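# Move mint tin from drawer to desk, close drawer

## Task

Lift the mint tin out of the drawer that stands open and set it down on the desk; afterwards push that drawer completely closed, keeping all its other contents inside. Cabinets must stay roughly where they were. The robot must not topple or finish leaning, or the task fails. The result only counts if it holds on its own, without the robot propping anything up.

## Robot and tools

ROBOT. TidyBot++: a four-caster mobile base (0.54 m long, 0.50 m wide, 0.38 m tall) carrying one seven-joint arm with a two-finger gripper. The shoulder sits 0.12 m ahead of the base centre, 0.68 m off the floor. Cameras: base_camera (644x364 pinhole) and wrist_camera (644x476 fisheye, looking along the hand). Loose objects may occasionally get nudged by an outside disturbance.

FRAMES. Base frame: origin on the floor below the base centre, x ahead, y to the left, z up. hand_pose is reported in it, as the point between the finger pads; the hand's z axis runs out along the fingers and the fingers move along its y axis. Odometry frame = base frame at scene start; base_odometry heading is positive leftward, range -3.142 to 3.142, and counts wheel slip as motion, drifting a few cm and degrees over many moves. base_tilt is in degrees, positive when leaning forward or right, with a fixed bias near 1 degree.

execute_actions. Argument "actions": a list holding one action or none (empty list = just report state and images). An action may contain "base", "joints", and optionally "speeds"; its motions begin together. "base" holds exactly one relative command, an offset from where the base last reported itself: {"translate_m": d} forward positive, metres, -2 to 2; {"strafe_m": d} left positive, metres, -2 to 2; {"rotate_rad": d} counter-clockwise from above positive, radians, -6.3 to 6.3. "joints" is one dict for the single arm, absolute target angles keyed by name: joint_1_rad (any angle; whole arm about vertical, positive = clockwise from above, opposite to rotate_rad), joint_2_rad shoulder -2.249 to 2.249, joint_3_rad any angle (upper-arm roll), joint_4_rad elbow -2.579 to 2.579, joint_5_rad any angle (forearm roll), joint_6_rad wrist -2.099 to 2.099, joint_7_rad any angle (hand roll; hand pointing down, positive = counter-clockwise from above, 1.57 puts fingers opening left/right), gripper_pos 0 (open, ~85 mm gap) to 1 (closed, squeezing ~96-120 N per finger). Gap ≈ 85 x (1 - gripper_pos) mm. Done tolerances: ±0.039 for joints 1-4, ±0.056 for 5-7, ±0.03 gripper. Unbounded joints take the short way, so turn more than half a revolution in steps. "speeds" caps that action's top speed: translate_m and strafe_m 0.05-0.5 m/s, rotate_rad 0.1-1.57 rad/s (maxima are defaults). Base moves needing over 8.667 s are refused; no action runs past 15 s. "cameras": list of base_camera, wrist_camera or all; omitted/null = all, [] = none. Unknown keys or out-of-range values reject the whole call with no motion. Anything left out of an action may keep pushing at its previous target.

wait: {"seconds": 0 to 10}; commands nothing, returns state and images.
zoom_image: {"camera", "region": [x0, y0, x1, y1]} pixels of that camera's latest image, top-left origin, at most 504x504.
finished_scene: {"scene": n}; irreversible, reports success. The goal must already hold by itself. Replying without any tool call ends everything.

ARM GEOMETRY. Upper arm 0.42 m, forearm 0.31 m, hand 0.31 m to the hand point. With joint_1_rad = 0, joint_3_rad = 3.14, joint_5_rad = 0 (close to the start pose) the arm moves in the base's x-z plane; tilt from vertical (forward positive): upper = j2, forearm = j2 - j4, hand = j2 - j4 - j6. Forward reach from shoulder = sum of length x sin(tilt); height above shoulder = sum of length x cos(tilt). Joints move up to 1.39 rad/s (1.22 for joints 5-7). The arm begins folded, hand down, sticking out up to 0.08 m ahead of the base, elbow up to 1.15 m high. A downward-pointing hand reaches at most ~0.94 m height, only near the base. Closed fingertips sit ~20 mm beyond the hand point.

RESULT LINES. base_status / joint_status: "done"; "off_target" (stopped short, may keep pushing); "contact_stop" / "time_out" (target dropped, holds position). A blocked base pushes until timeout and may still say "done" while short; base "contact_stop" means it reached its odometry target and then got shoved. "joint command not followed" plus "cause:" means arm targets were withheld (self-collision check; there is no check against hitting the base); the gripper still acts, and those joints show "not_followed" and may be retried later. on_its_own lists uncommanded changes. For the gripper at 1, "done" means empty (or something very thin); "off_target" means it is holding something. motor_effort is percent of maximum, positive toward larger angles, bracket = peak in the last action; readings carry bias and noise. "ARM HIT" = hard contact of arm with base or itself. Torque limits: joints 1-4 104.5 N m (warn 56.7), joints 5-7 51.3 (warn 29.4); hitting a limit freezes the arm and gripper for 10 s and skips the rest of the call, while the base keeps going. MOTOR HOT appears from 60 °C; at 75 °C an OVER-TEMPERATURE FAULT lets the arm sink and joints report "limit_stop_at_motor_heat" (resend targets). Holding loads heats motors, even while you deliberate.

ACCURACY. Friction can leave joints slightly off even with "all done"; repeating a target does nothing. To correct, send each joint last command + (wanted - read). hand_pose itself may be off 1-2 cm, so trust the images. Held loads make the arm sag; never command a joint to its current reading while carrying something. The robot holds your last command while you think.

AVOID. Dropping, slamming or shoving things hard; moving the cabinets; driving while the arm is snagged above ~0.8 m (tip risk); horizontal pulls on a raised hand lifting wheels; fingers near the floor. If the robot leans, retract the arm or back away.

Each tool is called after ">>>" by a JSON object that holds its "method" and its "body", one argument or row to a line.

## Session

>>> {"method": "execute_actions", "body": {
  "actions": []
}}

Scene clock: 0.00 s.
base_odometry: x=+0.000 y=+0.000 heading=+0.000 (m, m, rad; odometry frame)
base_tilt: forward=+0.3 right=+0.0 (deg)
base_status: not commanded
joint_positions: joint_1_rad=+0.046 joint_2_rad=-0.344 joint_3_rad=+3.198 joint_4_rad=-2.542 joint_5_rad=-0.041 joint_6_rad=-0.902 joint_7_rad=+1.628 gripper_pos=+0.000
joint_status: not commanded
motor_effort: joint_1_rad=+0 joint_2_rad=-2 joint_3_rad=+0 joint_4_rad=+17 joint_5_rad=-2 joint_6_rad=+2 joint_7_rad=-1 (%)
hand_pose: x=+0.2459 y=+0.0007 z=+0.5829 quat_wxyz=(-0.024, +0.999, -0.033, +0.022) (m; base frame)
pictures: base_camera, wrist_camera
Images, in order (width x height): base_camera 644x364, wrist_camera 644x476.

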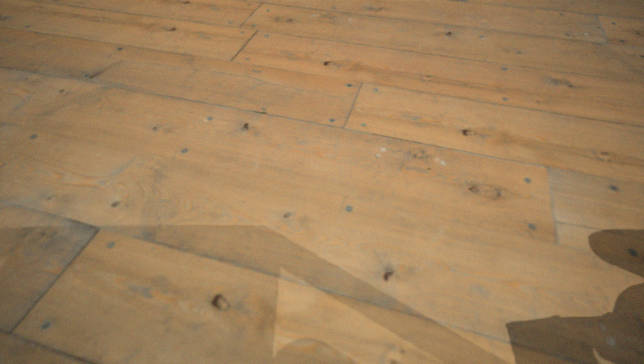

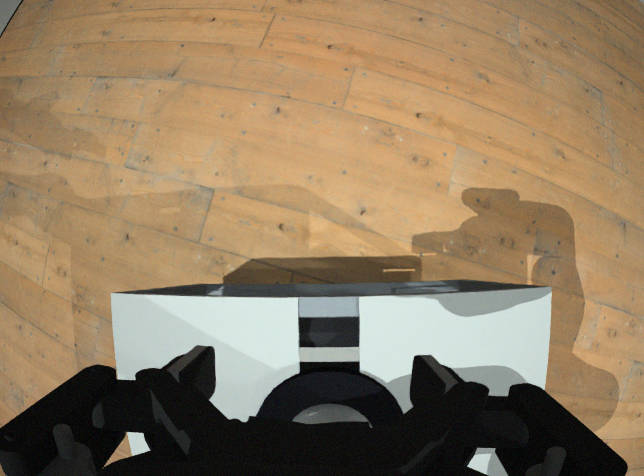

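Nothing visible; turn around.

>>> {"method": "execute_actions", "body": {
  "actions": [
    {"base":{"rotate_rad":2.0}}
  ],
  "cameras": ["base_camera"]
}}

Scene clock: 2.70 s.
base_odometry: x=+0.000 y=+0.000 heading=+1.999 (m, m, rad; odometry frame)
base_tilt: forward=+0.3 right=+0.1 (deg)
base_status: done
joint_positions: joint_1_rad=+0.046 joint_2_rad=-0.344 joint_3_rad=+3.198 joint_4_rad=-2.542 joint_5_rad=-0.041 joint_6_rad=-0.902 joint_7_rad=+1.628 gripper_pos=+0.000
joint_status: not commanded
motor_effort: joint_1_rad=+0(0) joint_2_rad=-1(1) joint_3_rad=+0(0) joint_4_rad=+14(13) joint_5_rad=-1(0) joint_6_rad=+1(1) joint_7_rad=+0(0) (%)
hand_pose: x=+0.2459 y=+0.0007 z=+0.5829 quat_wxyz=(-0.024, +0.999, -0.033, +0.022) (m; base frame)
pictures: base_camera
Images, in order (width x height): base_camera 644x364.

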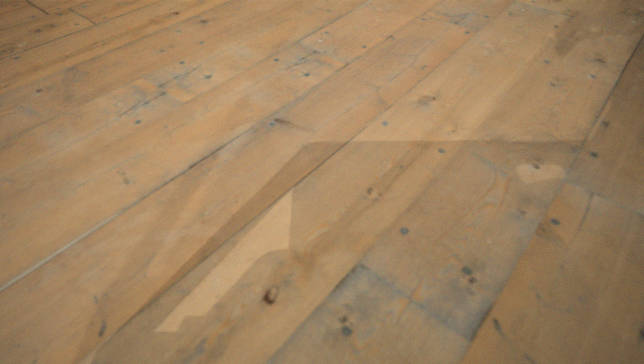

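>>> {"method": "execute_actions", "body": {
  "actions": [
    {"joints":{"joint_6_rad":0.63}}
  ],
  "cameras": ["wrist_camera"]
}}

Scene clock: 4.57 s.
base_odometry: x=+0.000 y=+0.000 heading=+1.999 (m, m, rad; odometry frame)
base_tilt: forward=+0.3 right=+0.1 (deg)
base_status: not commanded
joint_positions: joint_1_rad=+0.046 joint_2_rad=-0.344 joint_3_rad=+3.198 joint_4_rad=-2.542 joint_5_rad=-0.041 joint_6_rad=+0.617 joint_7_rad=+1.628 gripper_pos=+0.000
joint_status: all done
motor_effort: joint_1_rad=+0(0) joint_2_rad=-6(6) joint_3_rad=+0(1) joint_4_rad=+18(18) joint_5_rad=+0(1) joint_6_rad=+9(9) joint_7_rad=+0(1) (%)
hand_pose: x=+0.5406 y=-0.0518 z=+0.8902 quat_wxyz=(+0.045, +0.710, -0.042, +0.702) (m; base frame)
pictures: wrist_camera
Images, in order (width x height): wrist_camera 644x476.

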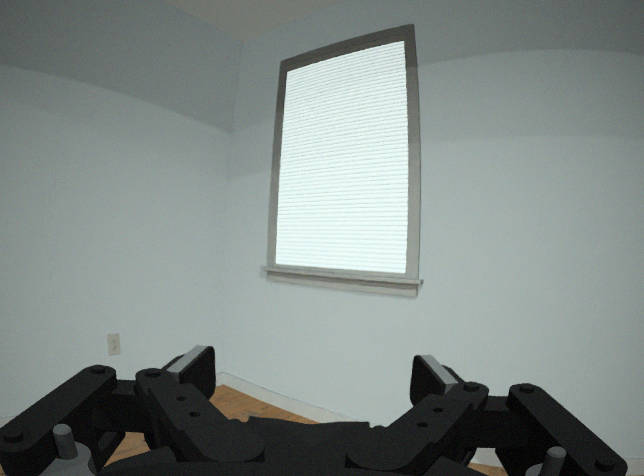

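>>> {"method": "execute_actions", "body": {
  "actions": [
    {"base":{"rotate_rad":2.0},"joints":{"joint_6_rad":0.3}}
  ],
  "cameras": ["wrist_camera"]
}}

Scene clock: 7.23 s.
base_odometry: x=+0.000 y=+0.000 heading=-2.286 (m, m, rad; odometry frame)
base_tilt: forward=+0.3 right=+0.1 (deg)
base_status: done
joint_positions: joint_1_rad=+0.046 joint_2_rad=-0.342 joint_3_rad=+3.198 joint_4_rad=-2.544 joint_5_rad=-0.041 joint_6_rad=+0.314 joint_7_rad=+1.628 gripper_pos=+0.000
joint_status: all done
motor_effort: joint_1_rad=+0(1) joint_2_rad=-6(7) joint_3_rad=+0(1) joint_4_rad=+19(20) joint_5_rad=-1(0) joint_6_rad=+9(11) joint_7_rad=+0(1) (%)
hand_pose: x=+0.5255 y=-0.0452 z=+0.7953 quat_wxyz=(+0.032, +0.809, -0.042, +0.585) (m; base frame)
pictures: wrist_camera
Images, in order (width x height): wrist_camera 644x476.

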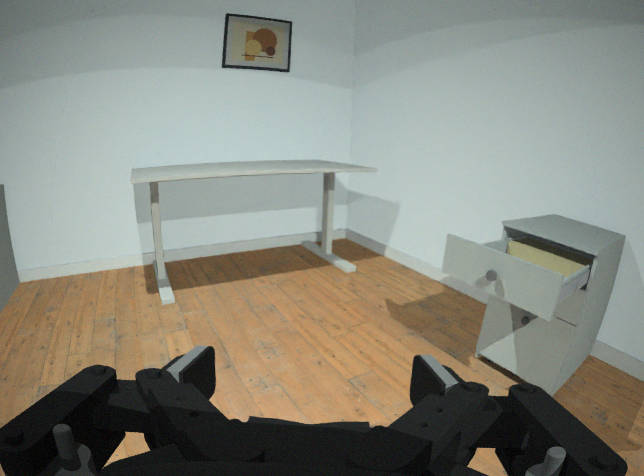

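>>> {"method": "execute_actions", "body": {
  "actions": [
    {"base":{"rotate_rad":-0.55}}
  ]
}}

Scene clock: 8.93 s.
base_odometry: x=+0.000 y=+0.000 heading=-2.834 (m, m, rad; odometry frame)
base_tilt: forward=+0.3 right=+0.1 (deg)
base_status: done
joint_positions: joint_1_rad=+0.046 joint_2_rad=-0.342 joint_3_rad=+3.199 joint_4_rad=-2.544 joint_5_rad=-0.041 joint_6_rad=+0.314 joint_7_rad=+1.628 gripper_pos=+0.000
joint_status: not commanded
motor_effort: joint_1_rad=+0(1) joint_2_rad=-6(7) joint_3_rad=+0(1) joint_4_rad=+18(19) joint_5_rad=+0(1) joint_6_rad=+9(9) joint_7_rad=-1(0) (%)
hand_pose: x=+0.5255 y=-0.0454 z=+0.7953 quat_wxyz=(+0.032, +0.809, -0.042, +0.585) (m; base frame)
pictures: base_camera, wrist_camera
Images, in order (width x height): base_camera 644x364, wrist_camera 644x476.

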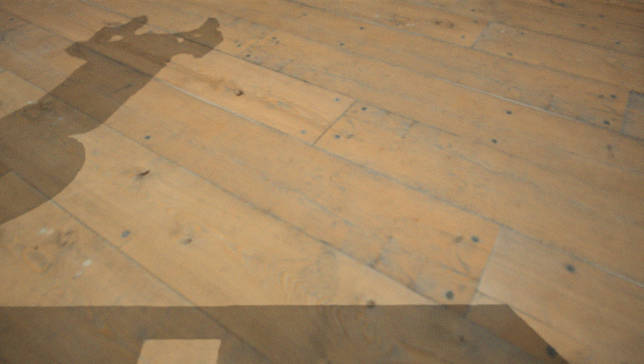

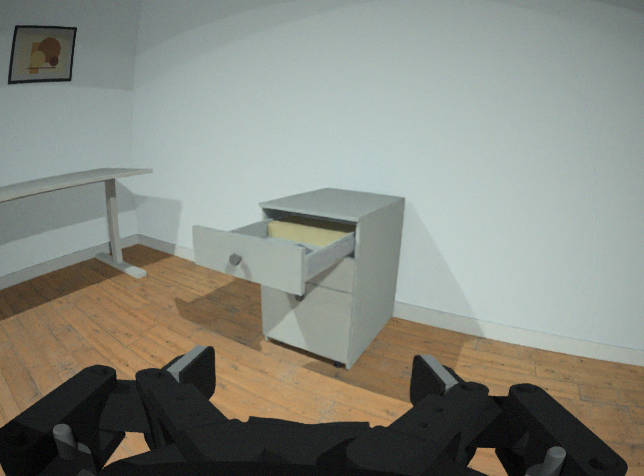

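>>> {"method": "execute_actions", "body": {
  "actions": [
    {"base":{"translate_m":0.6},"joints":{"joint_2_rad":0.3,"joint_4_rad":-1.6,"joint_6_rad":-1.24}}
  ]
}}

Scene clock: 11.73 s.
base_odometry: x=-0.572 y=-0.181 heading=-2.834 (m, m, rad; odometry frame)
base_tilt: forward=+0.4 right=+0.0 (deg)
base_status: done
joint_positions: joint_1_rad=+0.046 joint_2_rad=+0.299 joint_3_rad=+3.199 joint_4_rad=-1.612 joint_5_rad=-0.041 joint_6_rad=-1.206 joint_7_rad=+1.628 gripper_pos=+0.000
joint_status: all done
motor_effort: joint_1_rad=+1(0) joint_2_rad=-27(30) joint_3_rad=-1(1) joint_4_rad=+16(20) joint_5_rad=-1(1) joint_6_rad=+1(9) joint_7_rad=-1(0) (%)
hand_pose: x=+0.5468 y=-0.0300 z=+0.6677 quat_wxyz=(-0.010, +0.999, -0.028, +0.013) (m; base frame)
pictures: base_camera, wrist_camera
Images, in order (width x height): base_camera 644x364, wrist_camera 644x476.

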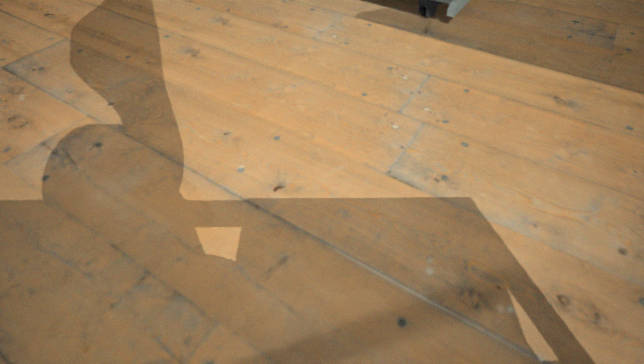

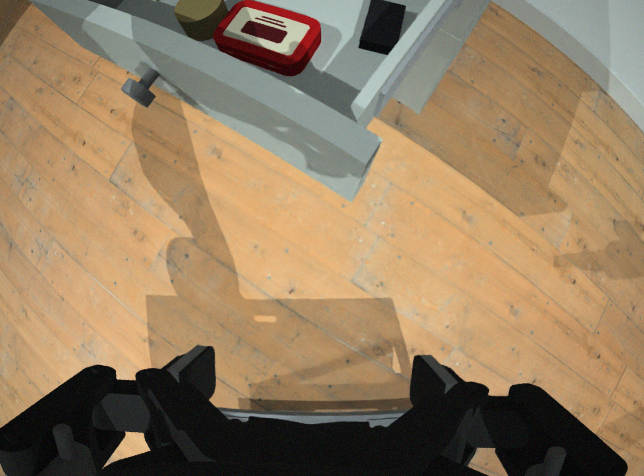

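>>> {"method": "execute_actions", "body": {
  "actions": [
    {"base":{"translate_m":0.15}}
  ],
  "cameras": ["wrist_camera"]
}}

Scene clock: 13.23 s.
base_odometry: x=-0.715 y=-0.226 heading=-2.835 (m, m, rad; odometry frame)
base_tilt: forward=+0.3 right=+0.1 (deg)
base_status: done
joint_positions: joint_1_rad=+0.046 joint_2_rad=+0.303 joint_3_rad=+3.199 joint_4_rad=-1.610 joint_5_rad=-0.041 joint_6_rad=-1.210 joint_7_rad=+1.628 gripper_pos=+0.000
joint_status: not commanded
motor_effort: joint_1_rad=+1(2) joint_2_rad=-28(31) joint_3_rad=+0(1) joint_4_rad=+16(16) joint_5_rad=+0(1) joint_6_rad=+1(2) joint_7_rad=+0(1) (%)
hand_pose: x=+0.5465 y=-0.0300 z=+0.6668 quat_wxyz=(-0.010, +0.999, -0.028, +0.011) (m; base frame)
pictures: wrist_camera
Images, in order (width x height): wrist_camera 644x476.

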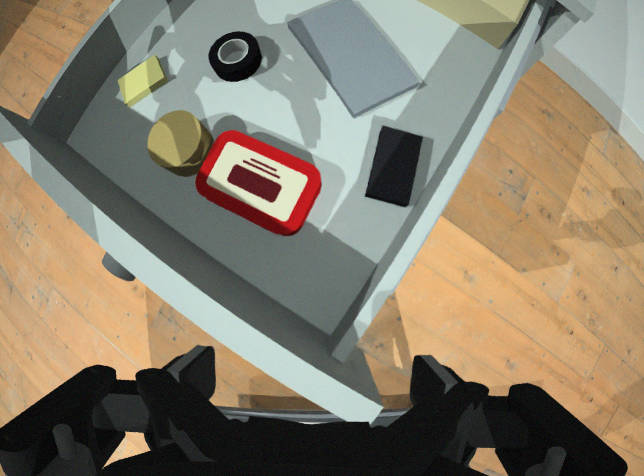

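>>> {"method": "execute_actions", "body": {
  "actions": [
    {"base":{"translate_m":0.2},"joints":{"joint_7_rad":2.7}}
  ],
  "cameras": ["wrist_camera"]
}}

>>> {"method": "execute_actions", "body": {
  "actions": [
    {"base":{"strafe_m":0.06}}
  ],
  "cameras": ["wrist_camera"]
}}

Scene clock: 15.03 s.
base_odometry: x=-0.906 y=-0.287 heading=-2.836 (m, m, rad; odometry frame)
base_tilt: forward=+0.3 right=+0.1 (deg)
base_status: done
joint_positions: joint_1_rad=+0.046 joint_2_rad=+0.305 joint_3_rad=+3.199 joint_4_rad=-1.608 joint_5_rad=-0.041 joint_6_rad=-1.211 joint_7_rad=+2.684 gripper_pos=+0.000
joint_status: all done
motor_effort: joint_1_rad=+0(1) joint_2_rad=-28(32) joint_3_rad=+0(1) joint_4_rad=+16(17) joint_5_rad=-1(1) joint_6_rad=+1(2) joint_7_rad=+0(0) (%)
hand_pose: x=+0.5466 y=-0.0300 z=+0.6665 quat_wxyz=(-0.004, +0.878, +0.479, +0.013) (m; base frame)
pictures: wrist_camera
Images, in order (width x height): wrist_camera 644x476.

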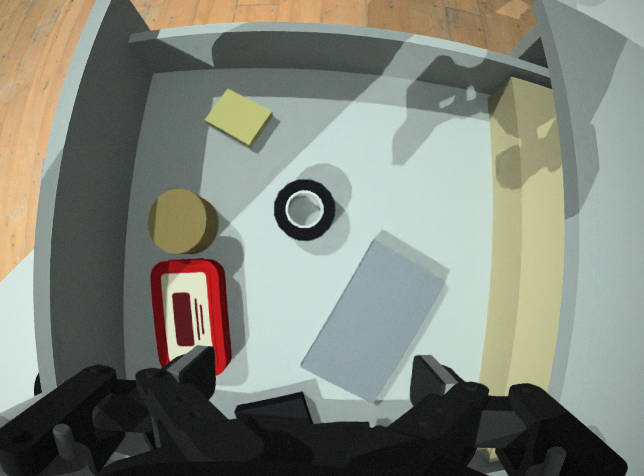

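Scene clock: 16.07 s.
base_odometry: x=-0.888 y=-0.344 heading=-2.836 (m, m, rad; odometry frame)
base_tilt: forward=+0.4 right=+0.1 (deg)
base_status: done
joint_positions: joint_1_rad=+0.041 joint_2_rad=+0.305 joint_3_rad=+3.197 joint_4_rad=-1.608 joint_5_rad=-0.041 joint_6_rad=-1.212 joint_7_rad=+2.684 gripper_pos=+0.000
joint_status: not commanded
motor_effort: joint_1_rad=+1(3) joint_2_rad=-28(29) joint_3_rad=+0(3) joint_4_rad=+16(15) joint_5_rad=+0(2) joint_6_rad=+1(1) joint_7_rad=-1(0) (%)
hand_pose: x=+0.5467 y=-0.0275 z=+0.6666 quat_wxyz=(-0.004, +0.876, +0.481, +0.013) (m; base frame)
pictures: wrist_camera
Images, in order (width x height): wrist_camera 644x476.

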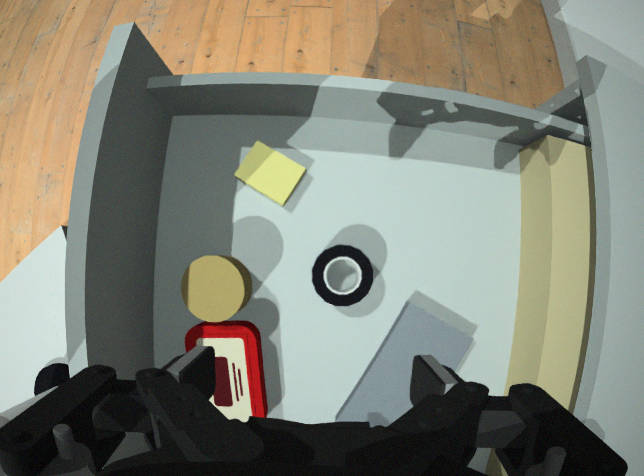

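>>> {"method": "execute_actions", "body": {
  "actions": [
    {"base":{"translate_m":-0.08}}
  ],
  "cameras": ["wrist_camera"]
}}

Scene clock: 17.53 s.
base_odometry: x=-0.812 y=-0.320 heading=-2.836 (m, m, rad; odometry frame)
base_tilt: forward=+0.3 right=+0.0 (deg)
base_status: done
joint_positions: joint_1_rad=+0.041 joint_2_rad=+0.298 joint_3_rad=+3.197 joint_4_rad=-1.608 joint_5_rad=-0.041 joint_6_rad=-1.212 joint_7_rad=+2.684 gripper_pos=+0.000
joint_status: not commanded
motor_effort: joint_1_rad=+0(1) joint_2_rad=-28(31) joint_3_rad=+0(0) joint_4_rad=+15(16) joint_5_rad=-1(1) joint_6_rad=+1(1) joint_7_rad=-1(1) (%)
hand_pose: x=+0.5468 y=-0.0275 z=+0.6695 quat_wxyz=(-0.002, +0.876, +0.481, +0.016) (m; base frame)
pictures: wrist_camera
Images, in order (width x height): wrist_camera 644x476.

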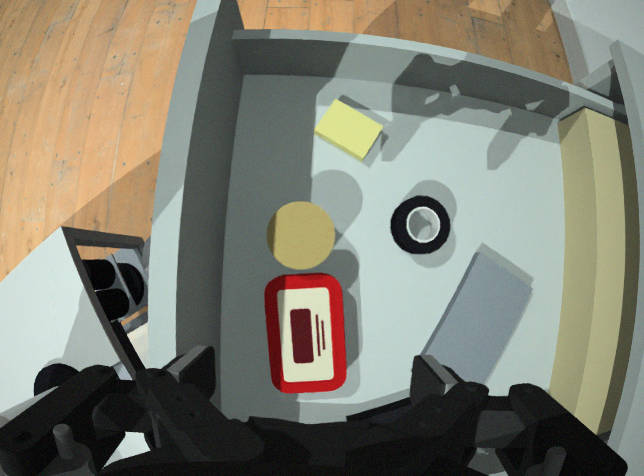

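>>> {"method": "execute_actions", "body": {
  "actions": [
    {"joints":{"joint_2_rad":0.4,"joint_4_rad":-1.74,"joint_6_rad":-1.0}}
  ],
  "cameras": ["wrist_camera"]
}}

Scene clock: 18.87 s.
base_odometry: x=-0.812 y=-0.320 heading=-2.836 (m, m, rad; odometry frame)
base_tilt: forward=+0.4 right=+0.0 (deg)
base_status: not commanded
joint_positions: joint_1_rad=+0.041 joint_2_rad=+0.403 joint_3_rad=+3.197 joint_4_rad=-1.731 joint_5_rad=-0.041 joint_6_rad=-1.031 joint_7_rad=+2.684 gripper_pos=+0.000
joint_status: all done
motor_effort: joint_1_rad=+0(0) joint_2_rad=-30(32) joint_3_rad=+0(1) joint_4_rad=+14(16) joint_5_rad=-1(1) joint_6_rad=+0(0) joint_7_rad=+0(0) (%)
hand_pose: x=+0.5422 y=-0.0291 z=+0.5896 quat_wxyz=(-0.012, +0.878, +0.479, -0.006) (m; base frame)
pictures: wrist_camera
Images, in order (width x height): wrist_camera 644x476.

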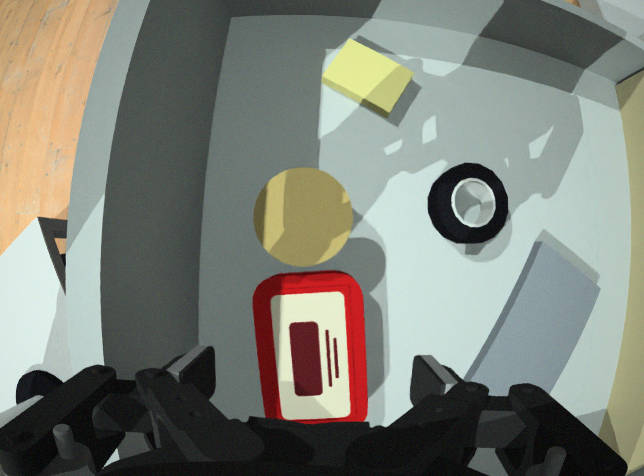

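>>> {"method": "execute_actions", "body": {
  "actions": [
    {"joints":{"joint_2_rad":0.5,"joint_4_rad":-1.86,"joint_6_rad":-0.76}}
  ],
  "cameras": ["wrist_camera"]
}}

Scene clock: 20.20 s.
base_odometry: x=-0.812 y=-0.320 heading=-2.836 (m, m, rad; odometry frame)
base_tilt: forward=+0.4 right=+0.0 (deg)
base_status: not commanded
joint_positions: joint_1_rad=+0.041 joint_2_rad=+0.489 joint_3_rad=+3.197 joint_4_rad=-1.847 joint_5_rad=-0.041 joint_6_rad=-0.794 joint_7_rad=+2.684 gripper_pos=+0.000
joint_status: all done
motor_effort: joint_1_rad=+0(0) joint_2_rad=-26(33) joint_3_rad=+0(0) joint_4_rad=+10(14) joint_5_rad=+1(1) joint_6_rad=+1(6) joint_7_rad=+0(0) (%)
hand_pose: x=+0.5467 y=-0.0326 z=+0.5243 quat_wxyz=(+0.002, +0.879, +0.477, +0.006) (m; base frame)
pictures: wrist_camera
Images, in order (width x height): wrist_camera 644x476.

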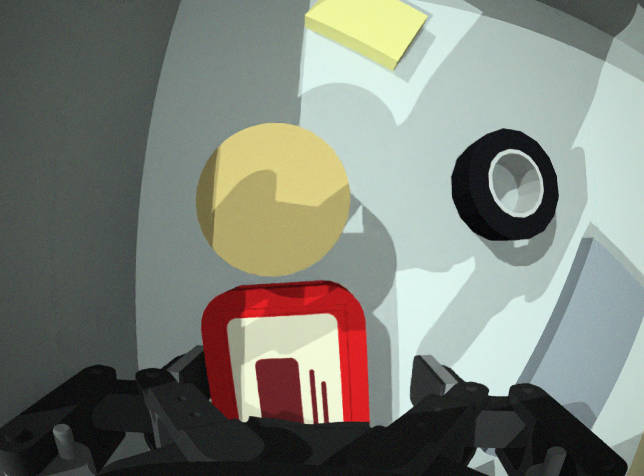

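>>> {"method": "execute_actions", "body": {
  "actions": [
    {"base":{"translate_m":-0.025}}
  ],
  "cameras": ["wrist_camera"]
}}

Scene clock: 21.10 s.
base_odometry: x=-0.788 y=-0.313 heading=-2.836 (m, m, rad; odometry frame)
base_tilt: forward=+0.3 right=+0.0 (deg)
base_status: done
joint_positions: joint_1_rad=+0.041 joint_2_rad=+0.488 joint_3_rad=+3.197 joint_4_rad=-1.845 joint_5_rad=-0.041 joint_6_rad=-0.773 joint_7_rad=+2.684 gripper_pos=+0.000
joint_status: not commanded
motor_effort: joint_1_rad=+1(1) joint_2_rad=-28(32) joint_3_rad=+0(2) joint_4_rad=+10(12) joint_5_rad=-1(0) joint_6_rad=+0(4) joint_7_rad=+0(0) (%)
hand_pose: x=+0.5540 y=-0.0334 z=+0.5253 quat_wxyz=(+0.009, +0.879, +0.477, +0.016) (m; base frame)
pictures: wrist_camera
Images, in order (width x height): wrist_camera 644x476.

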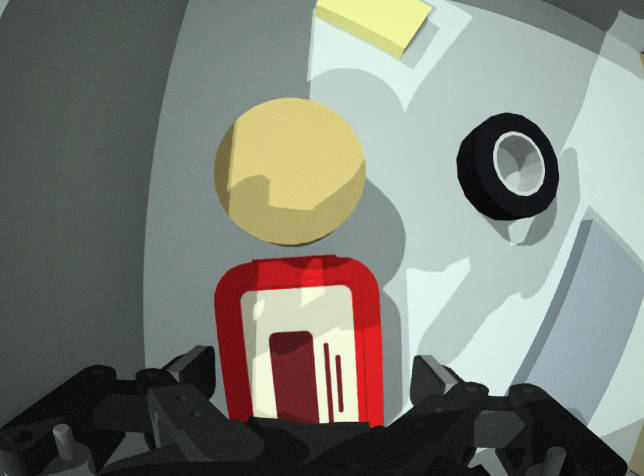

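Between the fingers now. Lower a little and close.

>>> {"method": "execute_actions", "body": {
  "actions": [
    {"joints":{"joint_2_rad":0.53,"joint_4_rad":-1.88,"joint_6_rad":-0.72}}
  ],
  "cameras": []
}}

>>> {"method": "execute_actions", "body": {
  "actions": [
    {"joints":{"gripper_pos":1}}
  ],
  "cameras": []
}}

Scene clock: 21.93 s.
base_odometry: x=-0.788 y=-0.313 heading=-2.836 (m, m, rad; odometry frame)
base_tilt: forward=+0.4 right=+0.0 (deg)
base_status: not commanded
joint_positions: joint_1_rad=+0.041 joint_2_rad=+0.486 joint_3_rad=+3.197 joint_4_rad=-1.848 joint_5_rad=-0.041 joint_6_rad=-0.769 joint_7_rad=+2.684 gripper_pos=+0.000
joint_status: joint_2_rad off_target (ended at +0.486, target +0.530); the others done
motor_effort: joint_1_rad=+0(1) joint_2_rad=-21(27) joint_3_rad=+1(1) joint_4_rad=+8(10) joint_5_rad=+0(1) joint_6_rad=+3(3) joint_7_rad=+0(0) (%)
hand_pose: x=+0.5542 y=-0.0335 z=+0.5251 quat_wxyz=(+0.010, +0.879, +0.477, +0.017) (m; base frame)
pictures: none
No camera images: the call's "cameras" was empty. Leave "cameras" out to get every camera's image.

Scene clock: 23.03 s.
base_odometry: x=-0.788 y=-0.313 heading=-2.836 (m, m, rad; odometry frame)
base_tilt: forward=+0.3 right=+0.0 (deg)
base_status: not commanded
joint_positions: joint_1_rad=+0.042 joint_2_rad=+0.465 joint_3_rad=+3.197 joint_4_rad=-1.851 joint_5_rad=-0.041 joint_6_rad=-0.767 joint_7_rad=+2.684 gripper_pos=+0.353
joint_status: gripper_pos off_target (ended at +0.353, target +1.000)
motor_effort: joint_1_rad=-1(2) joint_2_rad=-19(24) joint_3_rad=-1(2) joint_4_rad=+8(11) joint_5_rad=-1(2) joint_6_rad=+3(9) joint_7_rad=-1(0) (%)
hand_pose: x=+0.5566 y=-0.0337 z=+0.5337 quat_wxyz=(+0.015, +0.879, +0.476, +0.026) (m; base frame)
pictures: none
No camera images: the call's "cameras" was empty. Leave "cameras" out to get every camera's image.

>>> {"method": "execute_actions", "body": {
  "actions": [
    {"joints":{"joint_2_rad":0.1,"joint_4_rad":-1.27,"joint_6_rad":-1.75}}
  ],
  "cameras": []
}}

Scene clock: 25.20 s.
base_odometry: x=-0.788 y=-0.313 heading=-2.836 (m, m, rad; odometry frame)
base_tilt: forward=+0.3 right=+0.1 (deg)
base_status: not commanded
joint_positions: joint_1_rad=+0.042 joint_2_rad=+0.101 joint_3_rad=+3.197 joint_4_rad=-1.286 joint_5_rad=-0.041 joint_6_rad=-1.721 joint_7_rad=+2.684 gripper_pos=+0.353
joint_status: all done
motor_effort: joint_1_rad=+0(1) joint_2_rad=-22(37) joint_3_rad=+0(2) joint_4_rad=+16(17) joint_5_rad=-1(2) joint_6_rad=+1(6) joint_7_rad=-1(0) (%)
hand_pose: x=+0.4814 y=-0.0205 z=+0.8470 quat_wxyz=(-0.005, +0.872, +0.489, +0.024) (m; base frame)
pictures: none
No camera images: the call's "cameras" was empty. Leave "cameras" out to get every camera's image.

>>> {"method": "execute_actions", "body": {
  "actions": [
    {"base":{"translate_m":-0.5}}
  ],
  "cameras": []
}}

>>> {"method": "execute_actions", "body": {
  "actions": [
    {"base":{"rotate_rad":0.8},"joints":{"joint_7_rad":1.57,"joint_6_rad":-0.6}}
  ]
}}

Scene clock: 27.67 s.
base_odometry: x=-0.311 y=-0.162 heading=-2.836 (m, m, rad; odometry frame)
base_tilt: forward=+0.3 right=+0.0 (deg)
base_status: done
joint_positions: joint_1_rad=+0.042 joint_2_rad=+0.097 joint_3_rad=+3.197 joint_4_rad=-1.285 joint_5_rad=-0.041 joint_6_rad=-1.722 joint_7_rad=+2.684 gripper_pos=+0.353
joint_status: not commanded
motor_effort: joint_1_rad=+0(2) joint_2_rad=-22(24) joint_3_rad=+0(2) joint_4_rad=+17(18) joint_5_rad=-1(2) joint_6_rad=+1(2) joint_7_rad=-1(1) (%)
hand_pose: x=+0.4807 y=-0.0204 z=+0.8486 quat_wxyz=(-0.004, +0.872, +0.489, +0.025) (m; base frame)
pictures: none
No camera images: the call's "cameras" was empty. Leave "cameras" out to get every camera's image.

Scene clock: 29.57 s.
base_odometry: x=-0.311 y=-0.162 heading=-2.037 (m, m, rad; odometry frame)
base_tilt: forward=+0.3 right=+0.1 (deg)
base_status: done
joint_positions: joint_1_rad=+0.040 joint_2_rad=+0.104 joint_3_rad=+3.193 joint_4_rad=-1.280 joint_5_rad=-0.041 joint_6_rad=-0.617 joint_7_rad=+1.587 gripper_pos=+0.353
joint_status: all done
motor_effort: joint_1_rad=+0(3) joint_2_rad=-27(29) joint_3_rad=+0(3) joint_4_rad=+22(22) joint_5_rad=+0(2) joint_6_rad=+9(9) joint_7_rad=-1(1) (%)
hand_pose: x=+0.7534 y=-0.0473 z=+1.0292 quat_wxyz=(+0.012, +0.841, -0.038, +0.540) (m; base frame)
pictures: base_camera, wrist_camera
Images, in order (width x height): base_camera 644x364, wrist_camera 644x476.

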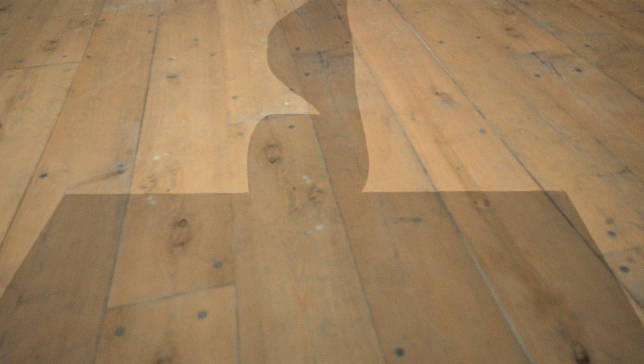

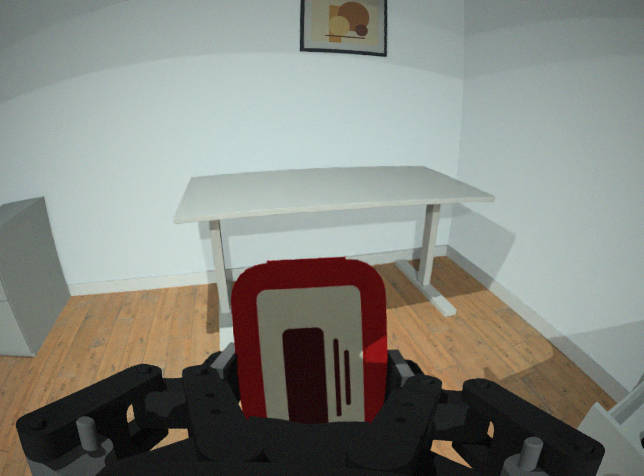

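>>> {"method": "execute_actions", "body": {
  "actions": [
    {"base":{"translate_m":1.0},"joints":{"joint_6_rad":-1.75}}
  ]
}}

Scene clock: 32.97 s.
base_odometry: x=-0.759 y=-1.056 heading=-2.036 (m, m, rad; odometry frame)
base_tilt: forward=+0.3 right=+0.1 (deg)
base_status: done
joint_positions: joint_1_rad=+0.040 joint_2_rad=+0.104 joint_3_rad=+3.193 joint_4_rad=-1.277 joint_5_rad=-0.041 joint_6_rad=-1.739 joint_7_rad=+1.587 gripper_pos=+0.353
joint_status: all done
motor_effort: joint_1_rad=+0(1) joint_2_rad=-21(28) joint_3_rad=+0(1) joint_4_rad=+17(23) joint_5_rad=-1(0) joint_6_rad=+1(10) joint_7_rad=-1(1) (%)
hand_pose: x=+0.4786 y=-0.0180 z=+0.8485 quat_wxyz=(-0.017, +0.999, -0.034, +0.012) (m; base frame)
pictures: base_camera, wrist_camera
Images, in order (width x height): base_camera 644x364, wrist_camera 644x476.

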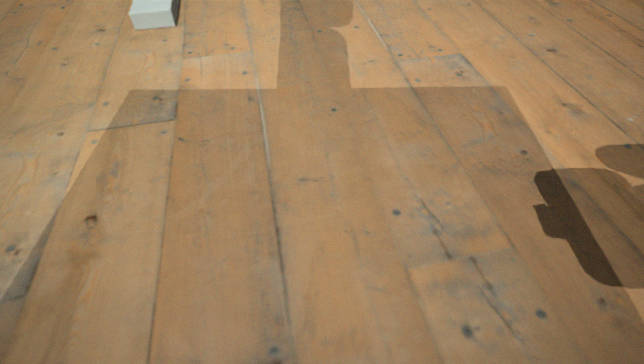

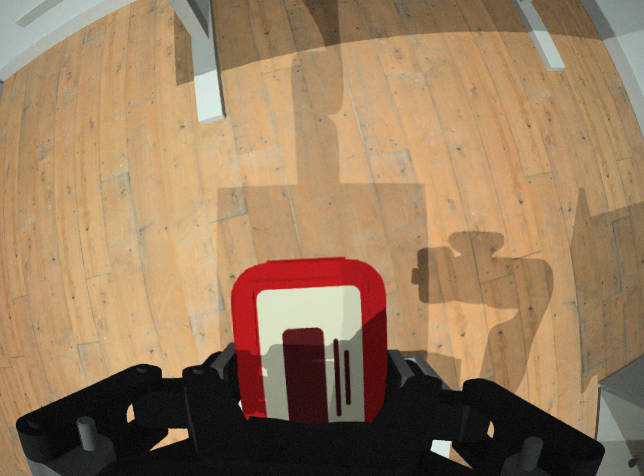

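>>> {"method": "execute_actions", "body": {
  "actions": [
    {"base":{"strafe_m":-0.15},"joints":{"joint_6_rad":-1.0}}
  ],
  "cameras": ["wrist_camera"]
}}

Scene clock: 34.60 s.
base_odometry: x=-0.894 y=-0.989 heading=-2.036 (m, m, rad; odometry frame)
base_tilt: forward=+0.3 right=+0.0 (deg)
base_status: done
joint_positions: joint_1_rad=+0.046 joint_2_rad=+0.104 joint_3_rad=+3.198 joint_4_rad=-1.276 joint_5_rad=-0.041 joint_6_rad=-1.015 joint_7_rad=+1.587 gripper_pos=+0.353
joint_status: all done
motor_effort: joint_1_rad=+0(3) joint_2_rad=-26(26) joint_3_rad=+0(1) joint_4_rad=+21(21) joint_5_rad=-1(2) joint_6_rad=+7(7) joint_7_rad=+0(0) (%)
hand_pose: x=+0.6817 y=-0.0442 z=+0.9315 quat_wxyz=(+0.004, +0.930, -0.043, +0.365) (m; base frame)
pictures: wrist_camera
Images, in order (width x height): wrist_camera 644x476.

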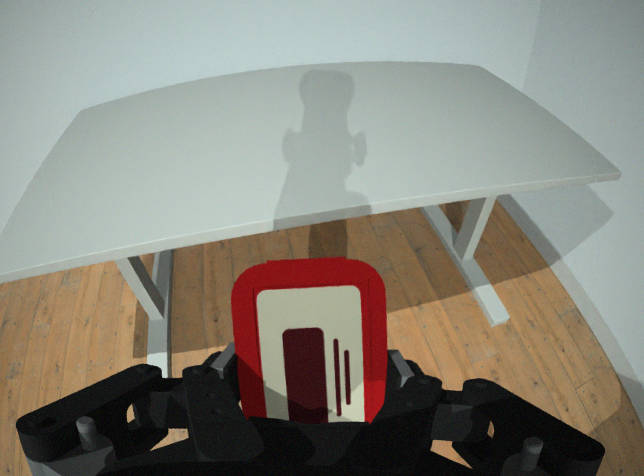

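>>> {"method": "execute_actions", "body": {
  "actions": [
    {"base":{"translate_m":0.45},"joints":{"joint_6_rad":-1.75},"speeds":{"translate_m":0.25}}
  ],
  "cameras": ["wrist_camera"]
}}

Scene clock: 39.73 s.
base_odometry: x=-1.096 y=-1.391 heading=-2.036 (m, m, rad; odometry frame)
base_tilt: forward=+0.4 right=+0.0 (deg)
base_status: done
joint_positions: joint_1_rad=+0.046 joint_2_rad=+0.105 joint_3_rad=+3.198 joint_4_rad=-1.275 joint_5_rad=-0.041 joint_6_rad=-1.739 joint_7_rad=+1.587 gripper_pos=+0.353
joint_status: all done
motor_effort: joint_1_rad=+0(1) joint_2_rad=-22(26) joint_3_rad=-1(0) joint_4_rad=+17(23) joint_5_rad=-1(1) joint_6_rad=+1(8) joint_7_rad=+0(0) (%)
hand_pose: x=+0.4790 y=-0.0221 z=+0.8487 quat_wxyz=(-0.016, +0.999, -0.039, +0.012) (m; base frame)
pictures: wrist_camera
Images, in order (width x height): wrist_camera 644x476.

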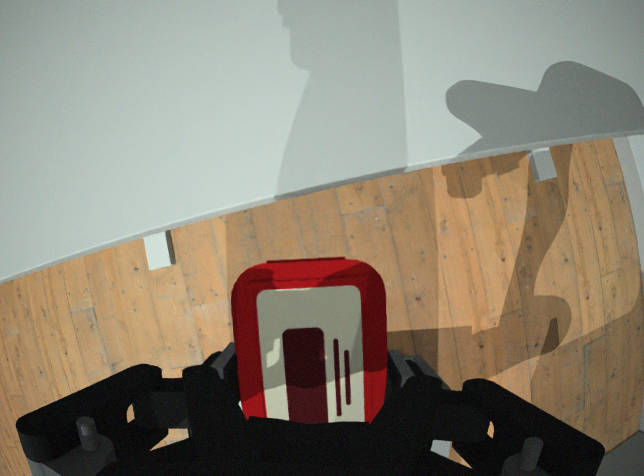

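>>> {"method": "execute_actions", "body": {
  "actions": [
    {"base":{"translate_m":0.3},"speeds":{"translate_m":0.25}}
  ],
  "cameras": ["wrist_camera"]
}}

Scene clock: 41.90 s.
base_odometry: x=-1.231 y=-1.660 heading=-2.036 (m, m, rad; odometry frame)
base_tilt: forward=+0.3 right=+0.1 (deg)
base_status: done
joint_positions: joint_1_rad=+0.046 joint_2_rad=+0.105 joint_3_rad=+3.198 joint_4_rad=-1.275 joint_5_rad=-0.041 joint_6_rad=-1.739 joint_7_rad=+1.587 gripper_pos=+0.353
joint_status: not commanded
motor_effort: joint_1_rad=+0(1) joint_2_rad=-21(25) joint_3_rad=+0(1) joint_4_rad=+16(18) joint_5_rad=-1(2) joint_6_rad=+1(2) joint_7_rad=-1(1) (%)
hand_pose: x=+0.4790 y=-0.0221 z=+0.8486 quat_wxyz=(-0.016, +0.999, -0.039, +0.012) (m; base frame)
pictures: wrist_camera
Images, in order (width x height): wrist_camera 644x476.

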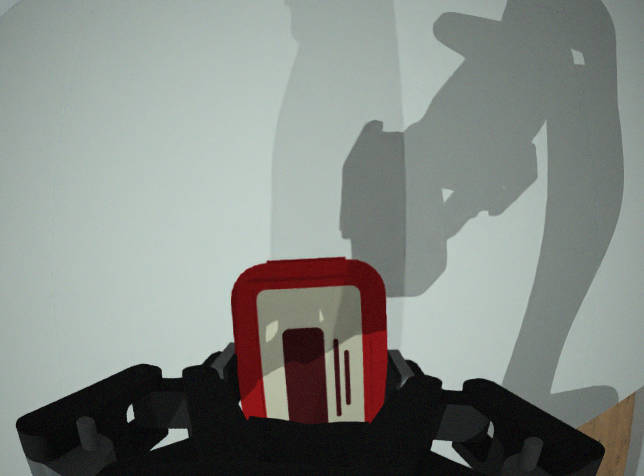

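>>> {"method": "execute_actions", "body": {
  "actions": [
    {"joints":{"joint_2_rad":0.15,"joint_4_rad":-1.4,"joint_6_rad":-1.6}}
  ],
  "cameras": []
}}

Scene clock: 43.23 s.
base_odometry: x=-1.231 y=-1.660 heading=-2.036 (m, m, rad; odometry frame)
base_tilt: forward=+0.4 right=+0.1 (deg)
base_status: not commanded
joint_positions: joint_1_rad=+0.046 joint_2_rad=+0.153 joint_3_rad=+3.198 joint_4_rad=-1.392 joint_5_rad=-0.041 joint_6_rad=-1.631 joint_7_rad=+1.587 gripper_pos=+0.353
joint_status: all done
motor_effort: joint_1_rad=+1(1) joint_2_rad=-23(26) joint_3_rad=+0(0) joint_4_rad=+17(18) joint_5_rad=-1(0) joint_6_rad=+1(1) joint_7_rad=+0(1) (%)
hand_pose: x=+0.4869 y=-0.0227 z=+0.7950 quat_wxyz=(-0.017, +0.999, -0.042, -0.016) (m; base frame)
pictures: none
No camera images: the call's "cameras" was empty. Leave "cameras" out to get every camera's image.

>>> {"method": "execute_actions", "body": {
  "actions": [
    {"joints":{"joint_2_rad":0.2,"joint_4_rad":-1.42,"joint_6_rad":-1.5}}
  ],
  "cameras": []
}}

Scene clock: 60.27 s.
base_odometry: x=-1.231 y=-1.660 heading=-2.036 (m, m, rad; odometry frame)
base_tilt: forward=+0.4 right=+0.0 (deg)
base_status: not commanded
joint_positions: joint_1_rad=+0.046 joint_2_rad=+0.202 joint_3_rad=+3.198 joint_4_rad=-1.407 joint_5_rad=-0.041 joint_6_rad=-1.528 joint_7_rad=+1.587 gripper_pos=+0.353
joint_status: all done
motor_effort: joint_1_rad=+0(1) joint_2_rad=-26(27) joint_3_rad=+0(1) joint_4_rad=+17(18) joint_5_rad=-1(1) joint_6_rad=+1(1) joint_7_rad=-1(0) (%)
hand_pose: x=+0.5190 y=-0.0257 z=+0.7708 quat_wxyz=(-0.015, +0.999, -0.043, +0.003) (m; base frame)
pictures: none
No camera images: the call's "cameras" was empty. Leave "cameras" out to get every camera's image.

>>> {"method": "execute_actions", "body": {
  "actions": [
    {"joints":{"joint_2_rad":0.25,"joint_4_rad":-1.46,"joint_6_rad":-1.42}}
  ],
  "cameras": []
}}

Scene clock: 61.30 s.
base_odometry: x=-1.231 y=-1.660 heading=-2.036 (m, m, rad; odometry frame)
base_tilt: forward=+0.3 right=+0.1 (deg)
base_status: not commanded
joint_positions: joint_1_rad=+0.046 joint_2_rad=+0.253 joint_3_rad=+3.198 joint_4_rad=-1.449 joint_5_rad=-0.041 joint_6_rad=-1.450 joint_7_rad=+1.587 gripper_pos=+0.353
joint_status: all done
motor_effort: joint_1_rad=+0(1) joint_2_rad=-27(30) joint_3_rad=+1(0) joint_4_rad=+16(17) joint_5_rad=-1(0) joint_6_rad=+1(1) joint_7_rad=-1(0) (%)
hand_pose: x=+0.5326 y=-0.0271 z=+0.7367 quat_wxyz=(-0.013, +0.999, -0.045, -0.005) (m; base frame)
pictures: none
No camera images: the call's "cameras" was empty. Leave "cameras" out to get every camera's image.

>>> {"method": "execute_actions", "body": {
  "actions": [
    {"joints":{"joint_2_rad":0.3,"joint_4_rad":-1.5,"joint_6_rad":-1.33}}
  ],
  "cameras": ["wrist_camera"]
}}

Scene clock: 62.10 s.
base_odometry: x=-1.231 y=-1.660 heading=-2.036 (m, m, rad; odometry frame)
base_tilt: forward=+0.3 right=-0.1 (deg)
base_status: not commanded
joint_positions: joint_1_rad=+0.046 joint_2_rad=+0.251 joint_3_rad=+3.198 joint_4_rad=-1.461 joint_5_rad=-0.041 joint_6_rad=-1.387 joint_7_rad=+1.587 gripper_pos=+0.353
joint_status: joint_2_rad off_target (ended at +0.251, target +0.300); joint_4_rad off_target (ended at -1.461, target -1.500); joint_6_rad off_target (ended at -1.387, target -1.330)
motor_effort: joint_1_rad=+0(0) joint_2_rad=-16(29) joint_3_rad=+0(0) joint_4_rad=+11(15) joint_5_rad=-1(1) joint_6_rad=+4(5) joint_7_rad=+0(0) (%)
hand_pose: x=+0.5480 y=-0.0289 z=+0.7343 quat_wxyz=(-0.012, +0.999, -0.045, +0.022) (m; base frame)
pictures: wrist_camera
Images, in order (width x height): wrist_camera 644x476.

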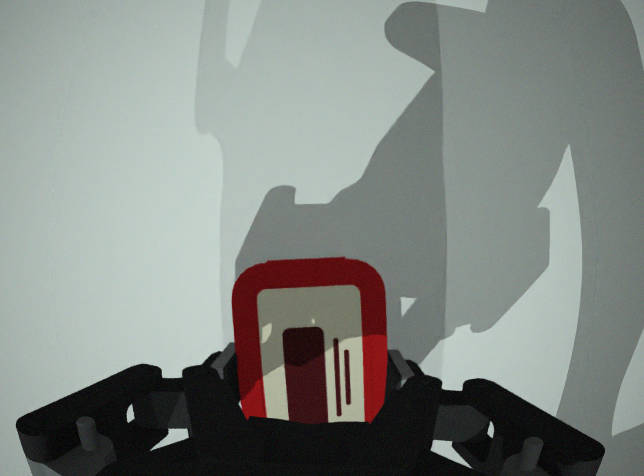

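Contact. Release and lift.

>>> {"method": "execute_actions", "body": {
  "actions": [
    {"joints":{"gripper_pos":0,"joint_2_rad":0.25,"joint_4_rad":-1.46,"joint_6_rad":-1.42}}
  ],
  "cameras": []
}}

>>> {"method": "execute_actions", "body": {
  "actions": [
    {"joints":{"joint_2_rad":0.1,"joint_4_rad":-1.27,"joint_6_rad":-1.75}}
  ],
  "cameras": []
}}

>>> {"method": "execute_actions", "body": {
  "actions": [
    {"base":{"translate_m":-0.8}}
  ],
  "cameras": []
}}

Scene clock: 63.40 s.
base_odometry: x=-1.231 y=-1.660 heading=-2.036 (m, m, rad; odometry frame)
base_tilt: forward=+0.3 right=+0.0 (deg)
base_status: not commanded
joint_positions: joint_1_rad=+0.046 joint_2_rad=+0.250 joint_3_rad=+3.198 joint_4_rad=-1.461 joint_5_rad=-0.041 joint_6_rad=-1.388 joint_7_rad=+1.587 gripper_pos=+0.000
joint_status: all done
motor_effort: joint_1_rad=+0(0) joint_2_rad=-27(29) joint_3_rad=+0(1) joint_4_rad=+16(16) joint_5_rad=-1(1) joint_6_rad=+1(4) joint_7_rad=+0(0) (%)
hand_pose: x=+0.5477 y=-0.0288 z=+0.7347 quat_wxyz=(-0.012, +0.999, -0.045, +0.022) (m; base frame)
pictures: none
No camera images: the call's "cameras" was empty. Leave "cameras" out to get every camera's image.

Scene clock: 64.83 s.
base_odometry: x=-1.231 y=-1.660 heading=-2.036 (m, m, rad; odometry frame)
base_tilt: forward=+0.3 right=+0.0 (deg)
base_status: not commanded
joint_positions: joint_1_rad=+0.046 joint_2_rad=+0.095 joint_3_rad=+3.198 joint_4_rad=-1.278 joint_5_rad=-0.041 joint_6_rad=-1.722 joint_7_rad=+1.587 gripper_pos=+0.000
joint_status: all done
motor_effort: joint_1_rad=+0(1) joint_2_rad=-21(30) joint_3_rad=+0(0) joint_4_rad=+17(18) joint_5_rad=-1(1) joint_6_rad=+1(2) joint_7_rad=-1(0) (%)
hand_pose: x=+0.4819 y=-0.0225 z=+0.8518 quat_wxyz=(-0.016, +0.999, -0.039, +0.025) (m; base frame)
pictures: none
No camera images: the call's "cameras" was empty. Leave "cameras" out to get every camera's image.

Scene clock: 67.87 s.
base_odometry: x=-0.872 y=-0.944 heading=-2.036 (m, m, rad; odometry frame)
base_tilt: forward=+0.3 right=+0.1 (deg)
base_status: done
joint_positions: joint_1_rad=+0.046 joint_2_rad=+0.098 joint_3_rad=+3.198 joint_4_rad=-1.278 joint_5_rad=-0.041 joint_6_rad=-1.722 joint_7_rad=+1.587 gripper_pos=+0.000
joint_status: not commanded
motor_effort: joint_1_rad=+0(2) joint_2_rad=-21(24) joint_3_rad=+1(1) joint_4_rad=+17(17) joint_5_rad=-1(1) joint_6_rad=+1(2) joint_7_rad=+0(0) (%)
hand_pose: x=+0.4824 y=-0.0224 z=+0.8505 quat_wxyz=(-0.016, +0.999, -0.039, +0.023) (m; base frame)
pictures: none
No camera images: the call's "cameras" was empty. Leave "cameras" out to get every camera's image.

>>> {"method": "execute_actions", "body": {
  "actions": [
    {"base":{"rotate_rad":2.456}}
  ],
  "cameras": []
}}

>>> {"method": "execute_actions", "body": {
  "actions": [
    {"base":{"translate_m":0.73}}
  ],
  "cameras": []
}}

>>> {"method": "execute_actions", "body": {
  "actions": [
    {"base":{"rotate_rad":2.56},"joints":{"joint_2_rad":-0.34,"joint_4_rad":-2.54,"joint_6_rad":0.3}}
  ],
  "cameras": ["wrist_camera"]
}}

Scene clock: 71.13 s.
base_odometry: x=-0.872 y=-0.944 heading=+0.419 (m, m, rad; odometry frame)
base_tilt: forward=+0.3 right=+0.1 (deg)
base_status: done
joint_positions: joint_1_rad=+0.045 joint_2_rad=+0.105 joint_3_rad=+3.198 joint_4_rad=-1.278 joint_5_rad=-0.041 joint_6_rad=-1.722 joint_7_rad=+1.587 gripper_pos=+0.000
joint_status: not commanded
motor_effort: joint_1_rad=+1(2) joint_2_rad=-21(24) joint_3_rad=+0(2) joint_4_rad=+16(17) joint_5_rad=+0(2) joint_6_rad=+1(1) joint_7_rad=-1(0) (%)
hand_pose: x=+0.4835 y=-0.0222 z=+0.8482 quat_wxyz=(-0.016, +0.999, -0.039, +0.020) (m; base frame)
pictures: none
No camera images: the call's "cameras" was empty. Leave "cameras" out to get every camera's image.

Scene clock: 73.87 s.
base_odometry: x=-0.205 y=-0.647 heading=+0.420 (m, m, rad; odometry frame)
base_tilt: forward=+0.3 right=+0.0 (deg)
base_status: done
joint_positions: joint_1_rad=+0.045 joint_2_rad=+0.102 joint_3_rad=+3.198 joint_4_rad=-1.278 joint_5_rad=-0.041 joint_6_rad=-1.722 joint_7_rad=+1.587 gripper_pos=+0.000
joint_status: not commanded
motor_effort: joint_1_rad=+1(0) joint_2_rad=-21(24) joint_3_rad=+0(0) joint_4_rad=+16(17) joint_5_rad=+0(1) joint_6_rad=+1(2) joint_7_rad=+0(1) (%)
hand_pose: x=+0.4831 y=-0.0222 z=+0.8490 quat_wxyz=(-0.016, +0.999, -0.039, +0.021) (m; base frame)
pictures: none
No camera images: the call's "cameras" was empty. Leave "cameras" out to get every camera's image.

Scene clock: 76.77 s.
base_odometry: x=-0.205 y=-0.647 heading=+2.979 (m, m, rad; odometry frame)
base_tilt: forward=+0.4 right=+0.1 (deg)
base_status: done
joint_positions: joint_1_rad=+0.046 joint_2_rad=-0.330 joint_3_rad=+3.198 joint_4_rad=-2.526 joint_5_rad=-0.041 joint_6_rad=+0.268 joint_7_rad=+1.587 gripper_pos=+0.000
joint_status: all done
motor_effort: joint_1_rad=+1(2) joint_2_rad=-6(20) joint_3_rad=+1(3) joint_4_rad=+18(18) joint_5_rad=+0(1) joint_6_rad=+9(9) joint_7_rad=-1(1) (%)
hand_pose: x=+0.5275 y=-0.0447 z=+0.7869 quat_wxyz=(+0.019, +0.820, -0.058, +0.569) (m; base frame)
pictures: wrist_camera
Images, in order (width x height): wrist_camera 644x476.

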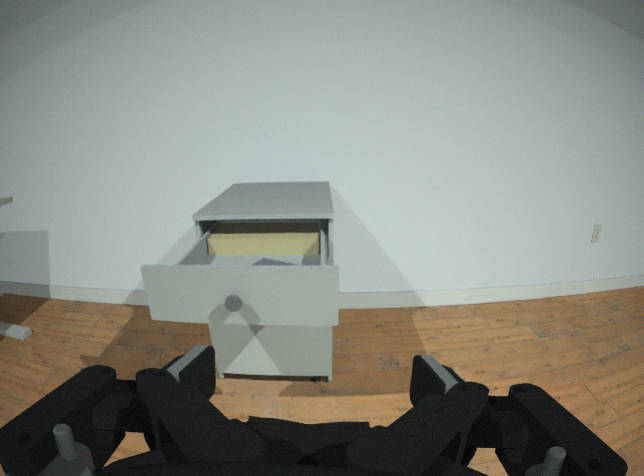

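>>> {"method": "execute_actions", "body": {
  "actions": [
    {"base":{"strafe_m":0.2}}
  ],
  "cameras": ["wrist_camera"]
}}

Scene clock: 78.57 s.
base_odometry: x=-0.237 y=-0.844 heading=+2.979 (m, m, rad; odometry frame)
base_tilt: forward=+0.3 right=+0.0 (deg)
base_status: done
joint_positions: joint_1_rad=+0.046 joint_2_rad=-0.330 joint_3_rad=+3.197 joint_4_rad=-2.526 joint_5_rad=-0.041 joint_6_rad=+0.268 joint_7_rad=+1.587 gripper_pos=+0.000
joint_status: not commanded
motor_effort: joint_1_rad=+0(0) joint_2_rad=-6(7) joint_3_rad=+1(2) joint_4_rad=+18(18) joint_5_rad=+0(0) joint_6_rad=+8(9) joint_7_rad=+0(0) (%)
hand_pose: x=+0.5275 y=-0.0445 z=+0.7869 quat_wxyz=(+0.019, +0.820, -0.058, +0.569) (m; base frame)
pictures: wrist_camera
Images, in order (width x height): wrist_camera 644x476.

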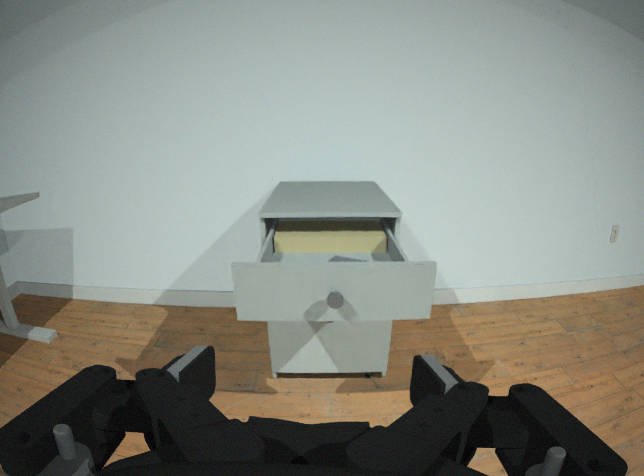

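>>> {"method": "execute_actions", "body": {
  "actions": [
    {"base":{"translate_m":0.5},"joints":{"joint_2_rad":0.45,"joint_4_rad":-1.8,"joint_6_rad":-0.85,"gripper_pos":1}}
  ]
}}

Scene clock: 81.23 s.
base_odometry: x=-0.731 y=-0.764 heading=+2.980 (m, m, rad; odometry frame)
base_tilt: forward=+0.4 right=+0.1 (deg)
base_status: done
joint_positions: joint_1_rad=+0.046 joint_2_rad=+0.450 joint_3_rad=+3.198 joint_4_rad=-1.812 joint_5_rad=-0.041 joint_6_rad=-0.833 joint_7_rad=+1.587 gripper_pos=+0.999
joint_status: all done
motor_effort: joint_1_rad=+0(1) joint_2_rad=-31(32) joint_3_rad=-1(1) joint_4_rad=+14(20) joint_5_rad=-1(2) joint_6_rad=+2(9) joint_7_rad=+0(1) (%)
hand_pose: x=+0.5581 y=-0.0350 z=+0.5493 quat_wxyz=(-0.002, +0.998, -0.053, +0.024) (m; base frame)
pictures: base_camera, wrist_camera
Images, in order (width x height): base_camera 644x364, wrist_camera 644x476.

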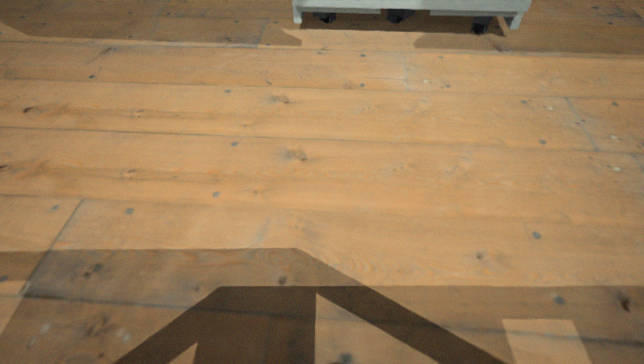

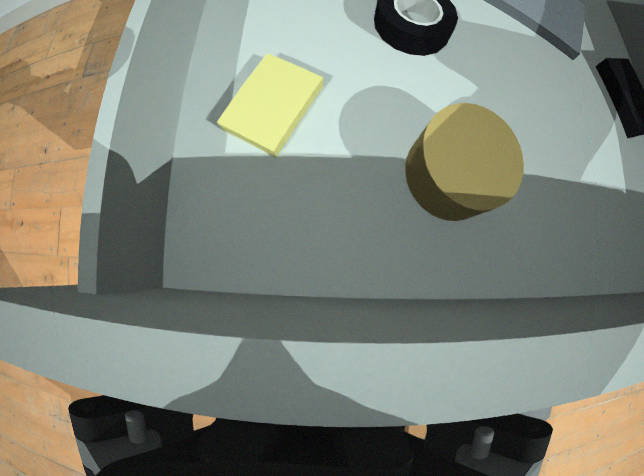

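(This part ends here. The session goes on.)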